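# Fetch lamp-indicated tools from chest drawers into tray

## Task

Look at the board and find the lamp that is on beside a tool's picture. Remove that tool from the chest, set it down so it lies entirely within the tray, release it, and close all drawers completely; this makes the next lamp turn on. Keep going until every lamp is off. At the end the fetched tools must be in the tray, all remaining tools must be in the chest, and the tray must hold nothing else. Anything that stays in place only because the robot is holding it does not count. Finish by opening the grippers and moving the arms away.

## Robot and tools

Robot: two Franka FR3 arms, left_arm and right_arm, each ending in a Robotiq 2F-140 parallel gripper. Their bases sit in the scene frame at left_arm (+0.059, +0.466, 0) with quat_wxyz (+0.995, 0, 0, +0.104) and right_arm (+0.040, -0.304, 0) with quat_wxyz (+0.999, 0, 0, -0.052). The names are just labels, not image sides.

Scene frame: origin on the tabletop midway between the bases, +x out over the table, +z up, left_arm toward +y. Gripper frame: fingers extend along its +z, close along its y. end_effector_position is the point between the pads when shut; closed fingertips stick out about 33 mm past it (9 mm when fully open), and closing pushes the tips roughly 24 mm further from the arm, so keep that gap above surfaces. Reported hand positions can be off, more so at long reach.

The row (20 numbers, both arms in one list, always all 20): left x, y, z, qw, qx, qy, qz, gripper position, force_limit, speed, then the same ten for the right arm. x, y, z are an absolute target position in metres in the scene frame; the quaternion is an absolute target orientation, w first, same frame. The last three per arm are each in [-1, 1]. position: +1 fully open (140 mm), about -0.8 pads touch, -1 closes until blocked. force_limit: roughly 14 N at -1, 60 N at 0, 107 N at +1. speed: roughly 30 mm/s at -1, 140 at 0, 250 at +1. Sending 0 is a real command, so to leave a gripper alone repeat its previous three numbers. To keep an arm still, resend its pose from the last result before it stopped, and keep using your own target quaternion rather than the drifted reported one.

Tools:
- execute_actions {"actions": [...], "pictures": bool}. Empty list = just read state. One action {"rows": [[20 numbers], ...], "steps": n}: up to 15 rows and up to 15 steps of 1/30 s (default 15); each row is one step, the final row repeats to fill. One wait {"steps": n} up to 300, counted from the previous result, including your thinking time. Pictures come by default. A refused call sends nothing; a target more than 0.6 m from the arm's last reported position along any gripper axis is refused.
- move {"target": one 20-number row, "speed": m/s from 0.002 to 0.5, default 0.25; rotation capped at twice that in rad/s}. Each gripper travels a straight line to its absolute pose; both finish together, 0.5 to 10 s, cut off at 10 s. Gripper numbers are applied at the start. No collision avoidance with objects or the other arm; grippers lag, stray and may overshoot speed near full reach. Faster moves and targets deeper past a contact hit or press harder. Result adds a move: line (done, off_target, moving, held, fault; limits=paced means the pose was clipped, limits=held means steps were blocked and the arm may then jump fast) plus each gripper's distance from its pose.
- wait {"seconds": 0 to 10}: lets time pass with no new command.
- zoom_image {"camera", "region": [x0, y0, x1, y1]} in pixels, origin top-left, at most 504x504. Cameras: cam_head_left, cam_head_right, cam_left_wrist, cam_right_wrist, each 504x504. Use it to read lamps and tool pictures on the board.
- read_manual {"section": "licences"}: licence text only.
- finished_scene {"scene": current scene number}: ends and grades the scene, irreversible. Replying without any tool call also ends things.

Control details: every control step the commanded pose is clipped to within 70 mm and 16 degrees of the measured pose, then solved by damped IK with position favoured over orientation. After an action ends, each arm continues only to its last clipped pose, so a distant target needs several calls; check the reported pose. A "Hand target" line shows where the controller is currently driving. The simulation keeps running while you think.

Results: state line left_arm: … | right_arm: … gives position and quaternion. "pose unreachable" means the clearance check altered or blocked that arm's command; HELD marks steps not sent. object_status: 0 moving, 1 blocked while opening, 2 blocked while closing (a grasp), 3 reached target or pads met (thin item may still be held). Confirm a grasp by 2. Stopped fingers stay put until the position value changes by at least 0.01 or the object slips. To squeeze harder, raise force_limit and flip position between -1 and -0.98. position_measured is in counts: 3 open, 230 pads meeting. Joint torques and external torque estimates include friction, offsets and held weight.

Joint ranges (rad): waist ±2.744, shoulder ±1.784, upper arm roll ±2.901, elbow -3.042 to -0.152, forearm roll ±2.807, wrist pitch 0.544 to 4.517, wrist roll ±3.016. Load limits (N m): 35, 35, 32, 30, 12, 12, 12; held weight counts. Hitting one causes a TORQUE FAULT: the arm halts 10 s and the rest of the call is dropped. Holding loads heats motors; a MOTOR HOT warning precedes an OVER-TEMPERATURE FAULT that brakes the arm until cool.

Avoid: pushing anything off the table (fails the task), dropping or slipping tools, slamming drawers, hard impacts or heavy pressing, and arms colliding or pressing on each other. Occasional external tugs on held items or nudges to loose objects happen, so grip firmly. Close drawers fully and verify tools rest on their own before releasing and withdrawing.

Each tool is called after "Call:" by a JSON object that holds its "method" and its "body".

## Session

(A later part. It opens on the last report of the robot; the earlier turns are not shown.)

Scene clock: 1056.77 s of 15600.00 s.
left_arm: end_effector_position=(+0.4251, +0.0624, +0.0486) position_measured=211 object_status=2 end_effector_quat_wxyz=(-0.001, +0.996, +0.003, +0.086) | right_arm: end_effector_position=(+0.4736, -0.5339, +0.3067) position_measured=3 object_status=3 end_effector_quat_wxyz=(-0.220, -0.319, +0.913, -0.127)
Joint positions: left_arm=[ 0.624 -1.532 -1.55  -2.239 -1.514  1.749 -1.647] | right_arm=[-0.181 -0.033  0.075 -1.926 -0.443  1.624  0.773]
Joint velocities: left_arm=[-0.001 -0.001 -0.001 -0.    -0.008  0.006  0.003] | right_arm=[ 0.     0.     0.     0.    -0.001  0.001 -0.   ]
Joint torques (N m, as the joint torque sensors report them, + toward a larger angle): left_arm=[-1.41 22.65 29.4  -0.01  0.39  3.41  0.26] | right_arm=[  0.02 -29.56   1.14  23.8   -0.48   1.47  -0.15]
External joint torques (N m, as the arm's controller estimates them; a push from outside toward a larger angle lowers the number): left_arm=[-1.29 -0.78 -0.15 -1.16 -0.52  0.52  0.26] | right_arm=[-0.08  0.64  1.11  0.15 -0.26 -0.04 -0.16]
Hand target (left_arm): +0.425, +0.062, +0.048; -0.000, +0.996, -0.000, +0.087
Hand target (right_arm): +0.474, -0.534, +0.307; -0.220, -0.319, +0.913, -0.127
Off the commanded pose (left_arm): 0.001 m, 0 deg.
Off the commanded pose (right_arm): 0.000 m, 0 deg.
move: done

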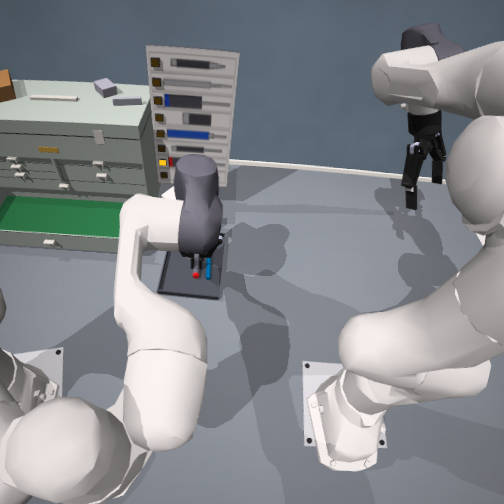

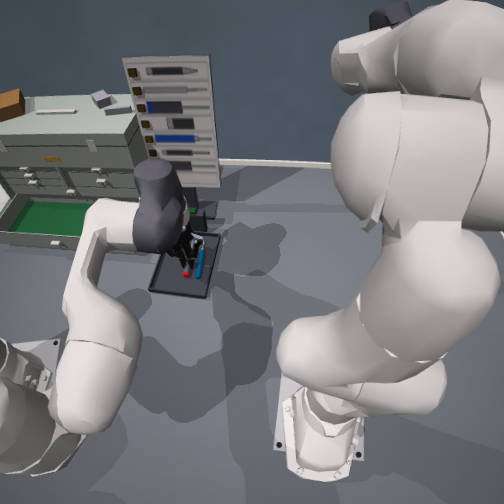

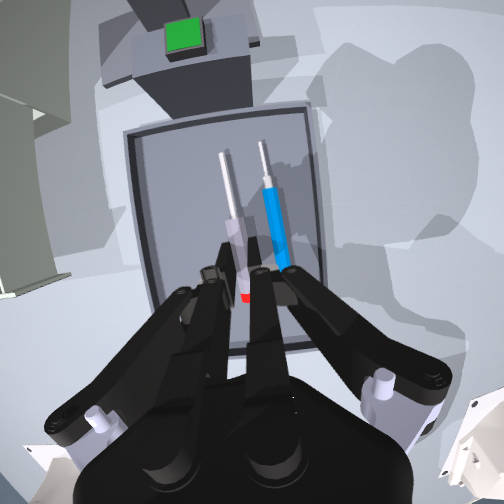

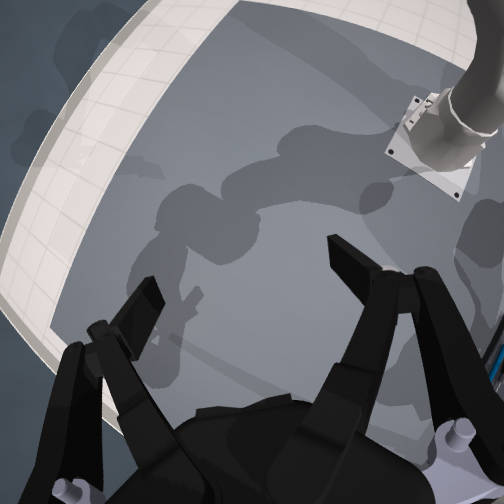

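Call:
{"method": "move", "body": {"target": [0.425,0.062,0.047,0,0.996,0,0.087,-0.55,0,-0.7,0.4736,-0.5339,0.3067,-0.220,-0.319,0.913,-0.127,1,0,0]}}

Call:
{"method": "move", "body": {"target": [0.425,0.065,0.15,0,0.996,0,0.087,-0.55,0,-0.7,0.4736,-0.5339,0.3067,-0.220,-0.319,0.913,-0.127,1,0,0]}}

Call:
{"method": "move", "body": {"target": [0.430,0.476,0.15,0,0.996,0,0.087,-0.2,0,0,0.4736,-0.5339,0.3067,-0.220,-0.319,0.913,-0.127,1,0,0], "speed": 0.3}}

Call:
{"method": "move", "body": {"target": [0.430,0.476,0.092,0,0.996,0,0.087,-0.2,0,0,0.4736,-0.5339,0.3067,-0.220,-0.319,0.913,-0.127,1,0,0], "speed": 0.12}}

Call:
{"method": "move", "body": {"target": [0.55,0.472,0.092,0,0.996,0,0.087,-0.2,0,0,0.4736,-0.5339,0.3067,-0.220,-0.319,0.913,-0.127,1,0,0], "speed": 0.07}}

Call:
{"method": "move", "body": {"target": [0.604,0.470,0.086,0,0.924,0,0.383,-0.2,0,0,0.4736,-0.5339,0.3067,-0.220,-0.319,0.913,-0.127,1,0,0], "speed": 0.1}}

Call:
{"method": "move", "body": {"target": [0.575,0.470,0.09,0,0.924,0,0.383,-0.2,0,0,0.4736,-0.5339,0.3067,-0.220,-0.319,0.913,-0.127,1,0,0], "speed": 0.1}}

Scene clock: 1084.07 s of 15600.00 s.
left_arm: end_effector_position=(+0.4252, +0.0622, +0.0476) position_measured=199 object_status=3 end_effector_quat_wxyz=(-0.000, +0.996, +0.002, +0.086) | right_arm: end_effector_position=(+0.4736, -0.5339, +0.3067) position_measured=3 object_status=3 end_effector_quat_wxyz=(-0.220, -0.319, +0.913, -0.127)
Joint positions: left_arm=[ 0.624 -1.533 -1.552 -2.24  -1.517  1.751 -1.647] | right_arm=[-0.181 -0.033  0.075 -1.926 -0.443  1.624  0.773]
Joint velocities: left_arm=[-0.    -0.001  0.001  0.001 -0.003  0.     0.   ] | right_arm=[ 0.     0.001  0.001 -0.001 -0.001  0.    -0.   ]
Joint torques (N m, as the joint torque sensors report them, + toward a larger angle): left_arm=[-1.46 23.02 29.17 -0.42  0.33  3.3   0.26] | right_arm=[ -0.26 -29.63   1.11  23.52  -0.5    1.49  -0.1 ]
External joint torques (N m, as the arm's controller estimates them; a push from outside toward a larger angle lowers the number): left_arm=[-1.35 -0.35 -0.41 -1.54 -0.57  0.4   0.26] | right_arm=[-0.28  0.52  1.16 -0.08 -0.27  0.   -0.11]
Hand target (left_arm): +0.425, +0.062, +0.047; +0.000, +0.996, -0.000, +0.087
Hand target (right_arm): +0.474, -0.534, +0.307; -0.220, -0.319, +0.913, -0.127
Off the commanded pose (left_arm): 0.001 m, 0 deg.
Off the commanded pose (right_arm): 0.000 m, 0 deg.
After step 90, 23.60 s passed at rest.
move: done

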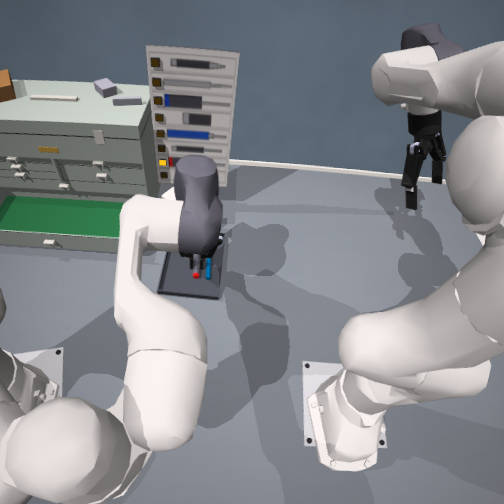

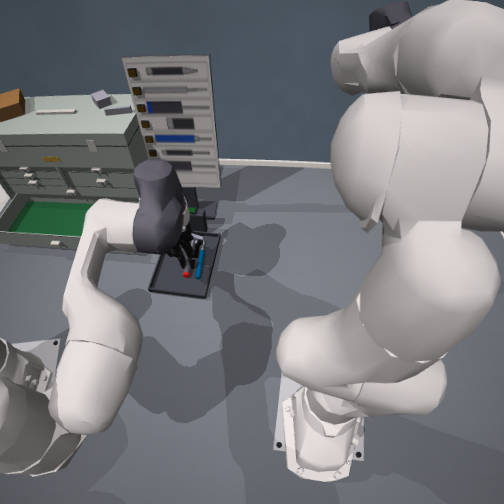

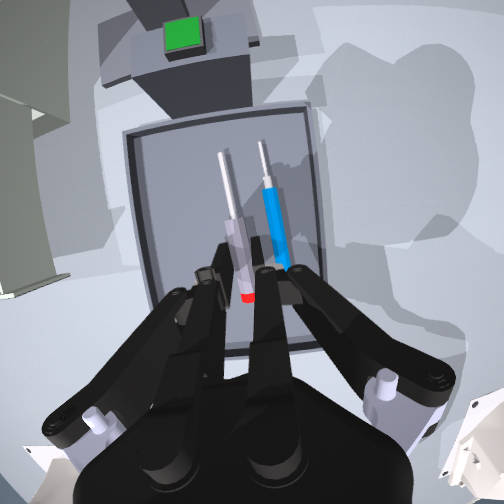

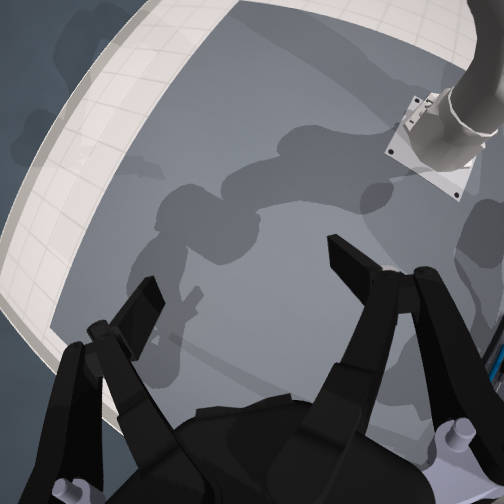

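Scene clock: 1085.10 s of 15600.00 s.
left_arm: end_effector_position=(+0.4238, +0.0650, +0.1488) position_measured=199 object_status=3 end_effector_quat_wxyz=(+0.001, +0.996, -0.000, +0.088) | right_arm: end_effector_position=(+0.4736, -0.5339, +0.3067) position_measured=3 object_status=3 end_effector_quat_wxyz=(-0.220, -0.319, +0.913, -0.127)
Joint positions: left_arm=[ 0.626 -1.447 -1.352 -2.207 -1.33   1.646 -1.647] | right_arm=[-0.181 -0.033  0.075 -1.926 -0.443  1.624  0.773]
Joint velocities: left_arm=[-0.     0.003 -0.     0.001  0.006 -0.005 -0.   ] | right_arm=[ 0.001 -0.001  0.    -0.001 -0.    -0.    -0.001]
Joint torques (N m, as the joint torque sensors report them, + toward a larger angle): left_arm=[ 0.89 25.38 30.19  5.99  1.48  2.44  0.  ] | right_arm=[ -0.2  -29.69   0.54  24.11  -0.53   1.45  -0.13]
External joint torques (N m, as the arm's controller estimates them; a push from outside toward a larger angle lowers the number): left_arm=[ 0.94  2.3   1.22  0.99  0.59 -0.47 -0.01] | right_arm=[-0.32  0.52  0.49  0.51 -0.31 -0.05 -0.14]
Hand target (left_arm): +0.423, +0.066, +0.149; +0.000, +0.996, +0.000, +0.086
Hand target (right_arm): +0.474, -0.534, +0.307; -0.220, -0.319, +0.913, -0.127
Off the commanded pose (left_arm): 0.002 m, 0 deg.
Off the commanded pose (right_arm): 0.000 m, 0 deg.
move: done

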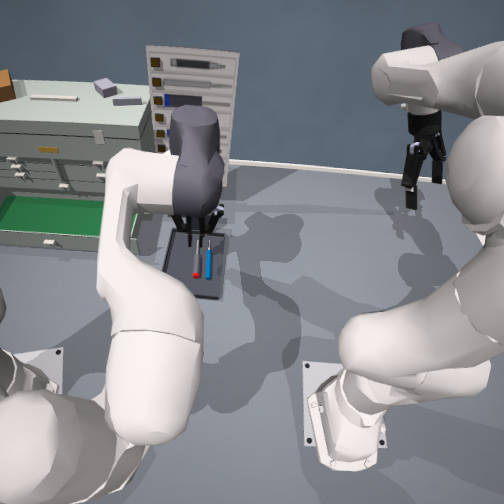

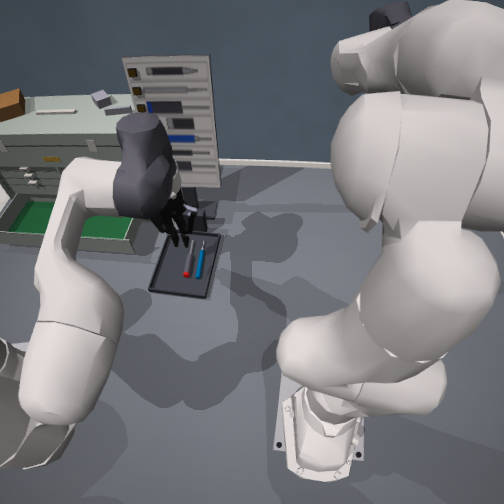

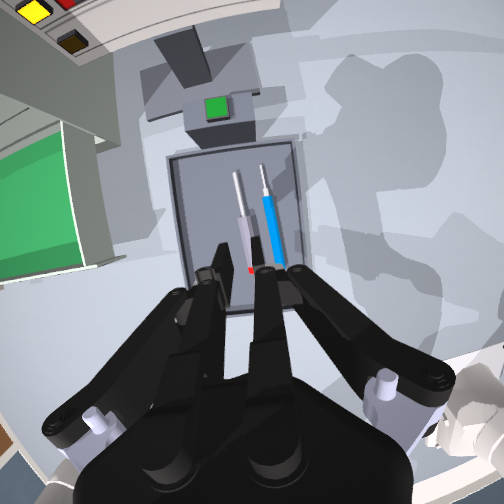

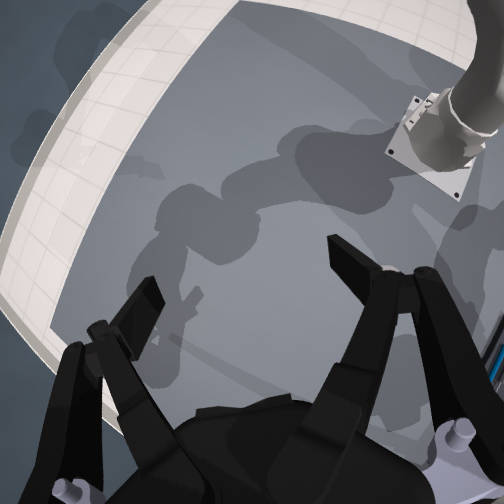

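Scene clock: 1087.57 s of 15600.00 s.
left_arm: end_effector_position=(+0.4329, +0.4724, +0.1458) position_measured=154 object_status=3 end_effector_quat_wxyz=(+0.005, +0.996, +0.009, +0.091) | right_arm: end_effector_position=(+0.4736, -0.5339, +0.3067) position_measured=3 object_status=3 end_effector_quat_wxyz=(-0.220, -0.319, +0.913, -0.127)
Joint positions: left_arm=[ 0.908 -1.215 -1.101 -2.801 -1.163  1.877 -0.746] | right_arm=[-0.181 -0.033  0.075 -1.926 -0.443  1.624  0.773]
Joint velocities: left_arm=[-0.     0.001 -0.     0.    -0.001 -0.001  0.029] | right_arm=[ 0.    -0.    -0.    -0.001  0.    -0.     0.002]
Joint torques (N m, as the joint torque sensors report them, + toward a larger angle): left_arm=[-0.83 10.01 18.89 14.32  1.06  3.24  0.26] | right_arm=[ -0.56 -29.57   0.74  23.84  -0.52   1.46  -0.15]
External joint torques (N m, as the arm's controller estimates them; a push from outside toward a larger angle lowers the number): left_arm=[-0.85  0.63  1.76  0.95  0.48  0.48  0.25] | right_arm=[-0.45  0.48  0.92  0.32 -0.29 -0.01 -0.16]
Hand target (left_arm): +0.434, +0.473, +0.147; +0.004, +0.996, +0.002, +0.092
Hand target (right_arm): +0.474, -0.534, +0.307; -0.220, -0.319, +0.913, -0.127
Off the commanded pose (left_arm): 0.006 m, 1 deg.
Off the commanded pose (right_arm): 0.000 m, 0 deg.
move: off_target (left_arm)

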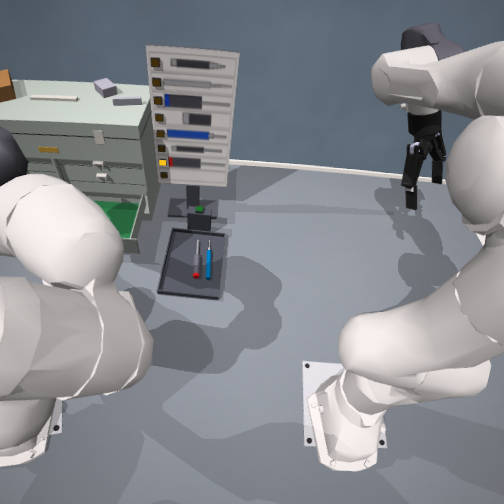

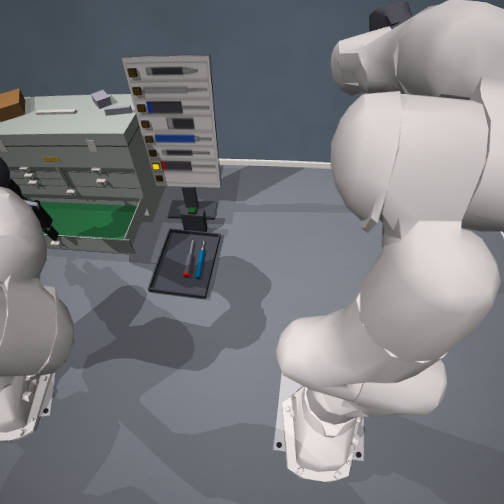

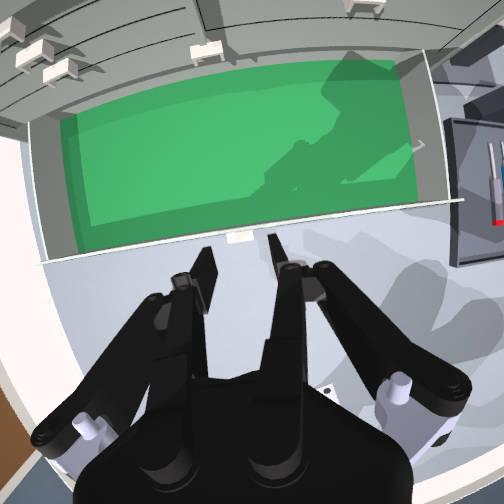

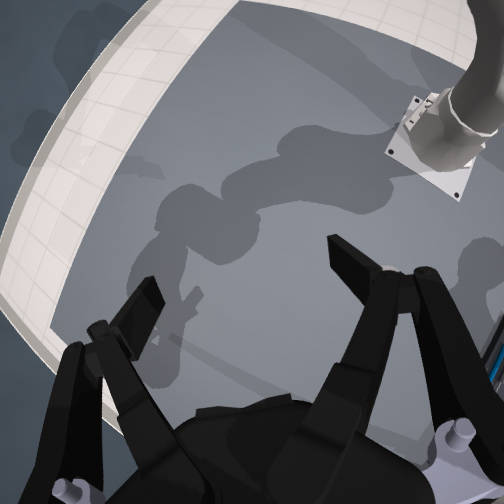

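Scene clock: 1088.57 s of 15600.00 s.
left_arm: end_effector_position=(+0.4301, +0.4756, +0.0930) position_measured=154 object_status=3 end_effector_quat_wxyz=(-0.000, +0.996, +0.004, +0.086) | right_arm: end_effector_position=(+0.4736, -0.5339, +0.3067) position_measured=3 object_status=3 end_effector_quat_wxyz=(-0.220, -0.319, +0.913, -0.127)
Joint positions: left_arm=[ 0.934 -1.178 -1.275 -2.841 -1.312  1.973 -0.691] | right_arm=[-0.181 -0.033  0.075 -1.926 -0.443  1.624  0.773]
Joint velocities: left_arm=[ 0.002 -0.    -0.001 -0.    -0.007  0.008  0.02 ] | right_arm=[ 0.     0.001  0.001  0.    -0.001 -0.     0.001]
Joint torques (N m, as the joint torque sensors report them, + toward a larger angle): left_arm=[ 1.15 11.14 16.99  9.67  0.03  3.17  0.21] | right_arm=[ -0.36 -29.93   0.95  24.    -0.51   1.45  -0.16]
External joint torques (N m, as the arm's controller estimates them; a push from outside toward a larger angle lowers the number): left_arm=[ 1.13  1.44 -0.44 -0.71 -0.6   0.42  0.2 ] | right_arm=[-0.45  0.16  0.93  0.43 -0.29 -0.05 -0.17]
Hand target (left_arm): +0.431, +0.477, +0.093; -0.001, +0.996, +0.001, +0.087
Hand target (right_arm): +0.474, -0.534, +0.307; -0.220, -0.319, +0.913, -0.127
Off the commanded pose (left_arm): 0.001 m, 1 deg.
Off the commanded pose (right_arm): 0.000 m, 0 deg.
move: done

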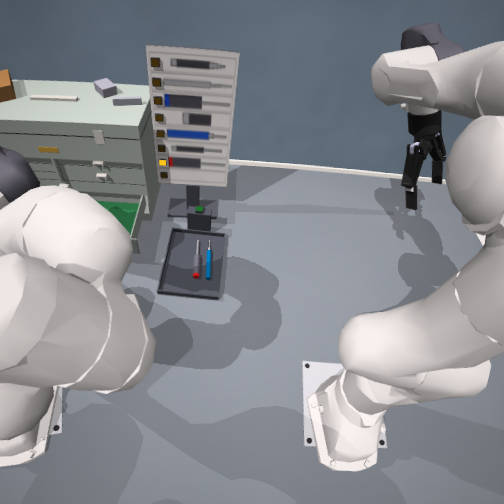

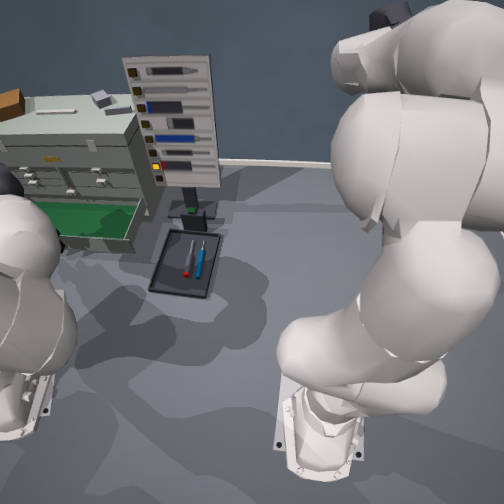

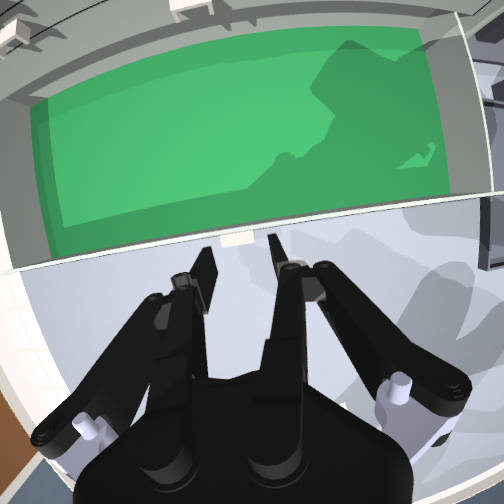

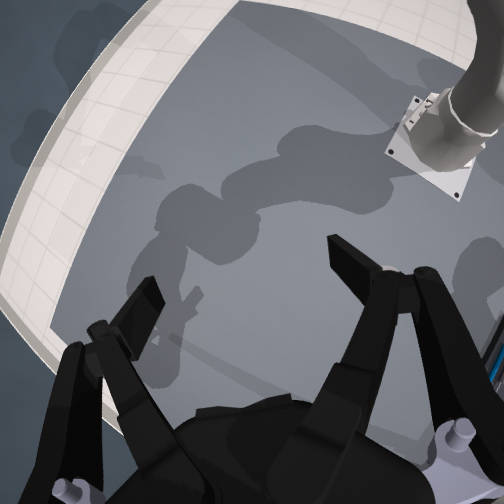

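Scene clock: 1090.63 s of 15600.00 s.
left_arm: end_effector_position=(+0.5474, +0.4724, +0.0929) position_measured=154 object_status=3 end_effector_quat_wxyz=(-0.003, +0.996, -0.005, +0.084) | right_arm: end_effector_position=(+0.4736, -0.5339, +0.3067) position_measured=3 object_status=3 end_effector_quat_wxyz=(-0.220, -0.319, +0.913, -0.127)
Joint positions: left_arm=[ 1.305 -1.112 -1.468 -2.477 -1.33   1.984 -0.699] | right_arm=[-0.181 -0.033  0.075 -1.926 -0.443  1.624  0.773]
Joint velocities: left_arm=[ 0.005 -0.    -0.002  0.004 -0.001 -0.002 -0.007] | right_arm=[ 0.    -0.     0.001  0.001  0.001  0.    -0.002]
Joint torques (N m, as the joint torque sensors report them, + toward a larger angle): left_arm=[ 2.54 15.1  23.57 11.95 -0.19  3.16 -0.42] | right_arm=[ -0.22 -29.59   0.98  23.47  -0.48   1.52  -0.12]
External joint torques (N m, as the arm's controller estimates them; a push from outside toward a larger angle lowers the number): left_arm=[ 2.59 -0.3  -0.06  2.12 -0.82  0.4  -0.42] | right_arm=[-0.31  0.59  0.96 -0.15 -0.26  0.02 -0.13]
Hand target (left_arm): +0.549, +0.473, +0.093; -0.003, +0.996, +0.000, +0.086
Hand target (right_arm): +0.474, -0.534, +0.307; -0.220, -0.319, +0.913, -0.127
Off the commanded pose (left_arm): 0.003 m, 1 deg.
Off the commanded pose (right_arm): 0.000 m, 0 deg.
move: done

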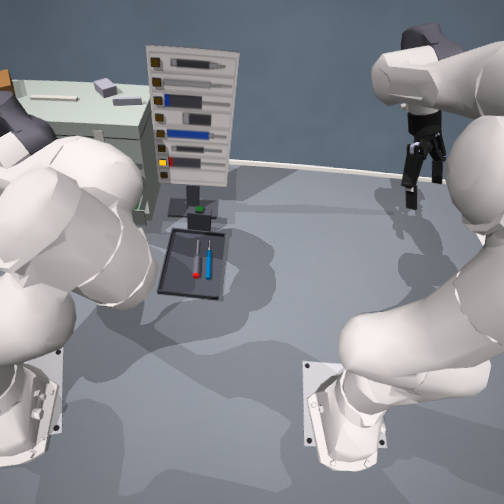

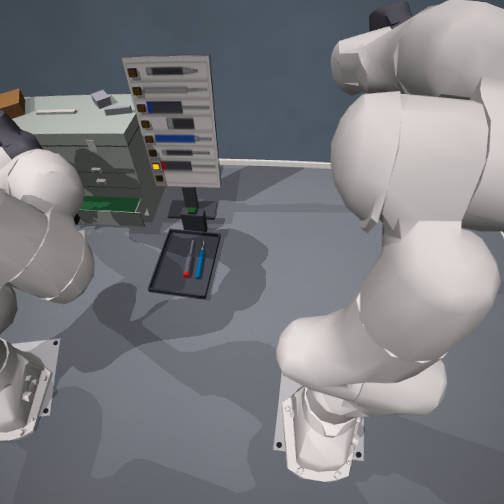

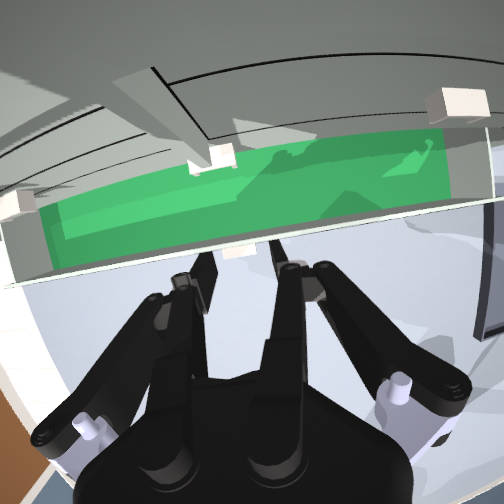

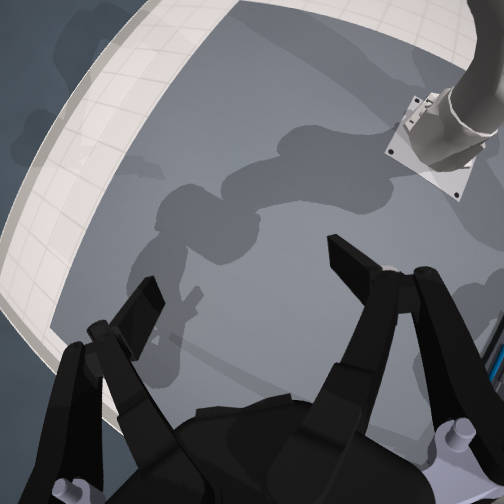

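Scene clock: 1094.13 s of 15600.00 s.
left_arm: end_effector_position=(+0.6041, +0.4705, +0.0866) position_measured=154 object_status=3 end_effector_quat_wxyz=(+0.005, +0.924, -0.005, +0.382) | right_arm: end_effector_position=(+0.4736, -0.5339, +0.3067) position_measured=3 object_status=3 end_effector_quat_wxyz=(-0.220, -0.319, +0.913, -0.127)
Joint positions: left_arm=[ 1.14  -1.34  -1.694 -2.724 -2.365  2.199 -0.288] | right_arm=[-0.181 -0.033  0.075 -1.926 -0.443  1.624  0.773]
Joint velocities: left_arm=[ 0.002 -0.014 -0.003 -0.005 -0.019 -0.014  0.03 ] | right_arm=[ 0.001 -0.003 -0.     0.001  0.001 -0.001 -0.001]
Joint torques (N m, as the joint torque sensors report them, + toward a larger angle): left_arm=[ 0.19 12.86 24.85  3.23 -2.15  2.88  0.05] | right_arm=[  0.24 -29.84   1.08  23.79  -0.53   1.47  -0.1 ]
External joint torques (N m, as the arm's controller estimates them; a push from outside toward a larger angle lowers the number): left_arm=[ 0.07 -1.9   2.83  2.26 -2.4   0.61  0.04] | right_arm=[ 0.17  0.64  1.08 -0.01 -0.31 -0.04 -0.11]
Hand target (left_arm): +0.608, +0.469, +0.091; +0.005, +0.921, -0.007, +0.389
Hand target (right_arm): +0.474, -0.534, +0.307; -0.220, -0.319, +0.913, -0.127
Off the commanded pose (left_arm): 0.001 m, 1 deg.
Off the commanded pose (right_arm): 0.000 m, 0 deg.
move: done

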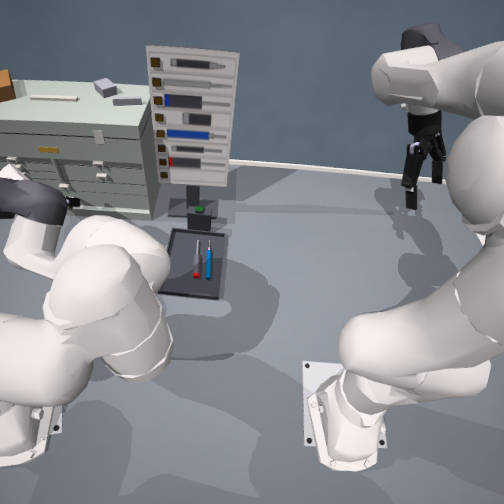

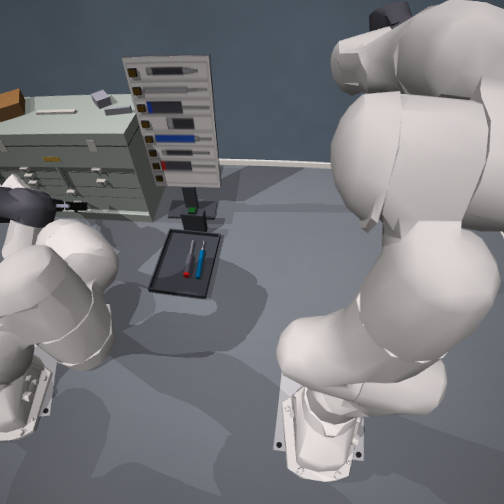

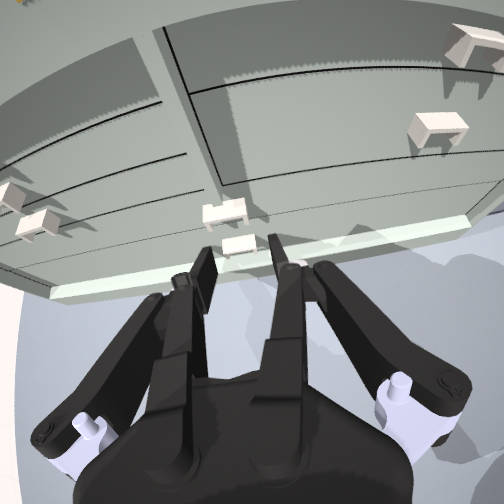

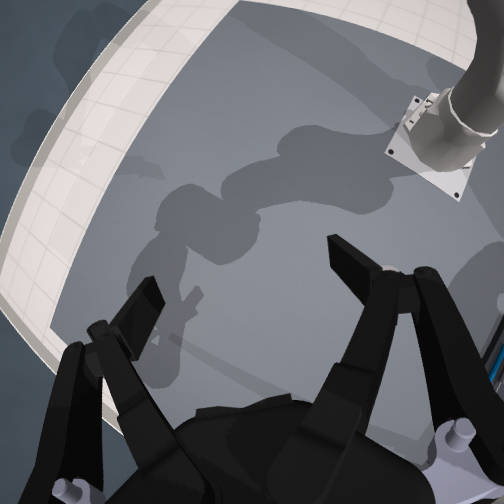

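Scene clock: 1094.93 s of 15600.00 s.
left_arm: end_effector_position=(+0.5752, +0.4694, +0.0882) position_measured=154 object_status=3 end_effector_quat_wxyz=(+0.000, +0.924, -0.004, +0.381) | right_arm: end_effector_position=(+0.4736, -0.5339, +0.3067) position_measured=3 object_status=3 end_effector_quat_wxyz=(-0.220, -0.319, +0.913, -0.127)
Joint positions: left_arm=[ 1.04  -1.327 -1.687 -2.807 -2.373  2.222 -0.295] | right_arm=[-0.181 -0.033  0.075 -1.926 -0.443  1.624  0.773]
Joint velocities: left_arm=[-0.003  0.003  0.002 -0.001 -0.001  0.011 -0.006] | right_arm=[-0.001 -0.002 -0.     0.    -0.001 -0.    -0.   ]
Joint torques (N m, as the joint torque sensors report them, + toward a larger angle): left_arm=[-1.68 14.66 21.78 -0.73 -0.11  2.73 -0.17] | right_arm=[ -0.31 -29.59   1.14  23.89  -0.45   1.55  -0.12]
External joint torques (N m, as the arm's controller estimates them; a push from outside toward a larger angle lowers the number): left_arm=[-1.64  1.3   1.58 -1.61 -0.41  0.45 -0.19] | right_arm=[-0.28  0.66  1.24  0.24 -0.21  0.06 -0.12]
Hand target (left_arm): +0.575, +0.470, +0.090; +0.001, +0.924, +0.000, +0.383
Hand target (right_arm): +0.474, -0.534, +0.307; -0.220, -0.319, +0.913, -0.127
Off the commanded pose (left_arm): 0.002 m, 0 deg.
Off the commanded pose (right_arm): 0.000 m, 0 deg.
move: done

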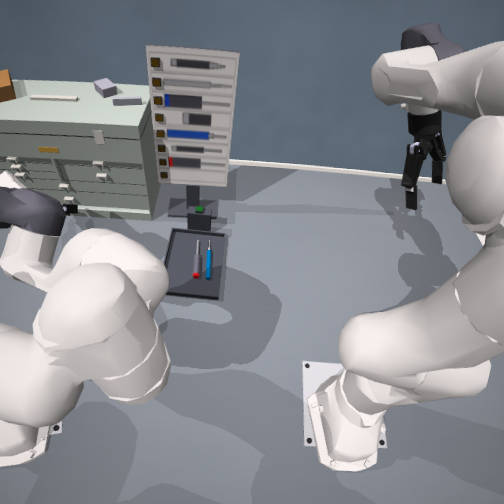

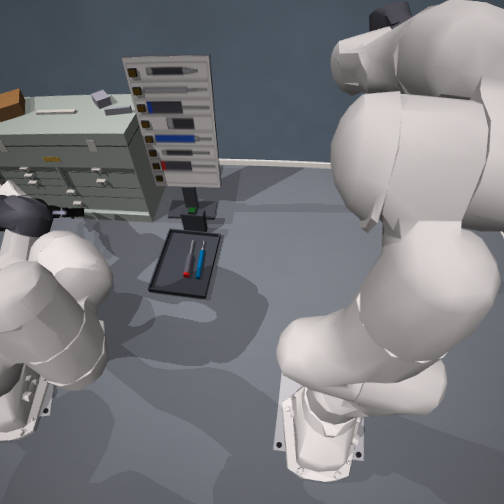

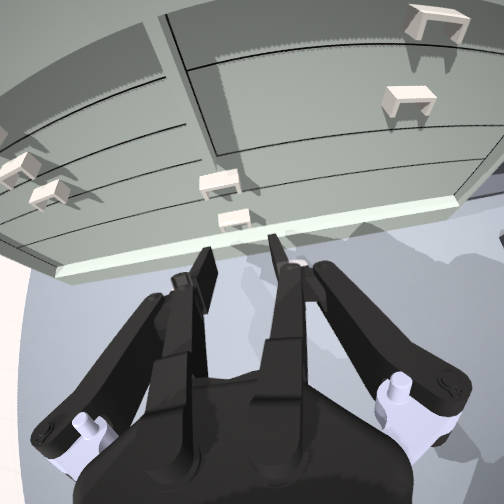

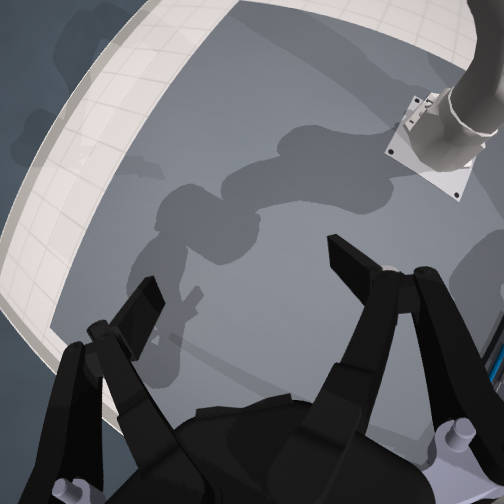

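No lamp lit. Move clear.

Call:
{"method": "move", "body": {"target": [0.47,0.40,0.2,0,0.996,0,0.087,-0.2,0,0,0.4736,-0.5339,0.3067,-0.220,-0.319,0.913,-0.127,1,0,0]}}

Scene clock: 1102.47 s of 15600.00 s.
left_arm: end_effector_position=(+0.4646, +0.3981, +0.1935) position_measured=154 object_status=3 end_effector_quat_wxyz=(+0.001, +0.997, -0.001, +0.081) | right_arm: end_effector_position=(+0.4736, -0.5339, +0.3067) position_measured=3 object_status=3 end_effector_quat_wxyz=(-0.220, -0.319, +0.913, -0.127)
Joint positions: left_arm=[ 0.852 -1.2   -1.074 -2.614 -1.062  1.792 -0.956] | right_arm=[-0.181 -0.033  0.075 -1.926 -0.443  1.624  0.773]
Joint velocities: left_arm=[-0.    -0.    -0.001  0.001  0.001 -0.01  -0.028] | right_arm=[ 0.     0.     0.001 -0.     0.    -0.001 -0.001]
Joint torques (N m, as the joint torque sensors report them, + toward a larger angle): left_arm=[ 1.29 10.15 20.98 15.14  1.21  2.4  -0.19] | right_arm=[ -0.36 -29.68   0.64  23.59  -0.51   1.5   -0.16]
External joint torques (N m, as the arm's controller estimates them; a push from outside toward a larger angle lowers the number): left_arm=[ 1.35 -0.78  1.32  1.07  0.55 -0.41 -0.2 ] | right_arm=[-0.4   0.4   0.67  0.04 -0.29  0.01 -0.17]
Hand target (left_arm): +0.464, +0.398, +0.194; +0.001, +0.997, +0.006, +0.079
Hand target (right_arm): +0.474, -0.534, +0.307; -0.220, -0.319, +0.913, -0.127
Off the commanded pose (left_arm): 0.009 m, 1 deg.
Off the commanded pose (right_arm): 0.000 m, 0 deg.
After step 90, 2.40 s passed at rest.
move: off_target (left_arm)

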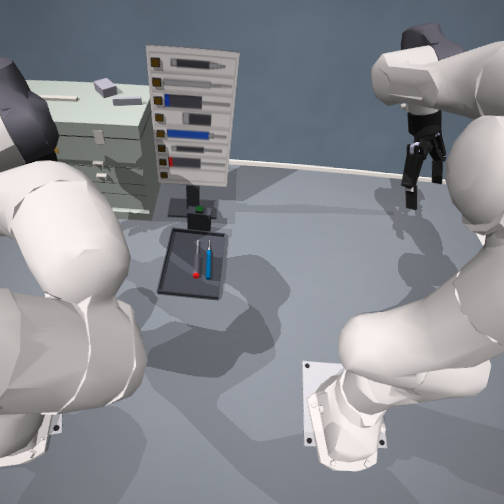

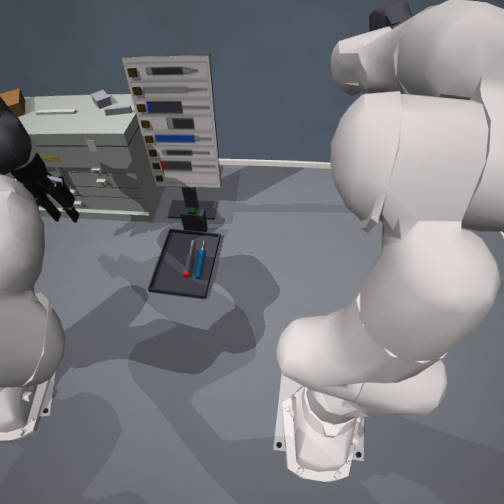

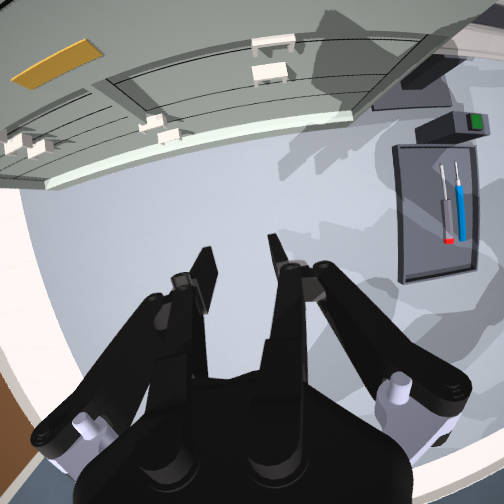

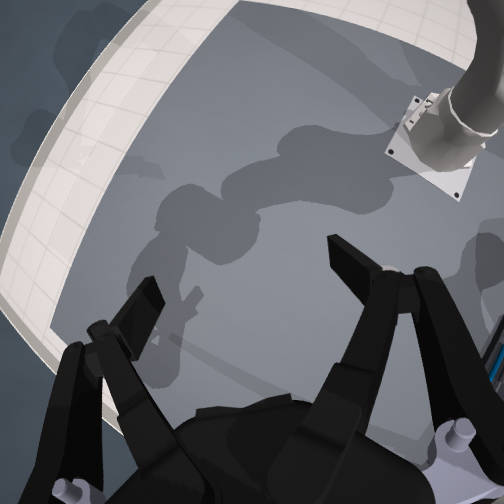

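Call:
{"method": "finished_scene", "body": {"scene": 1}}

The scene is finished: the task was done.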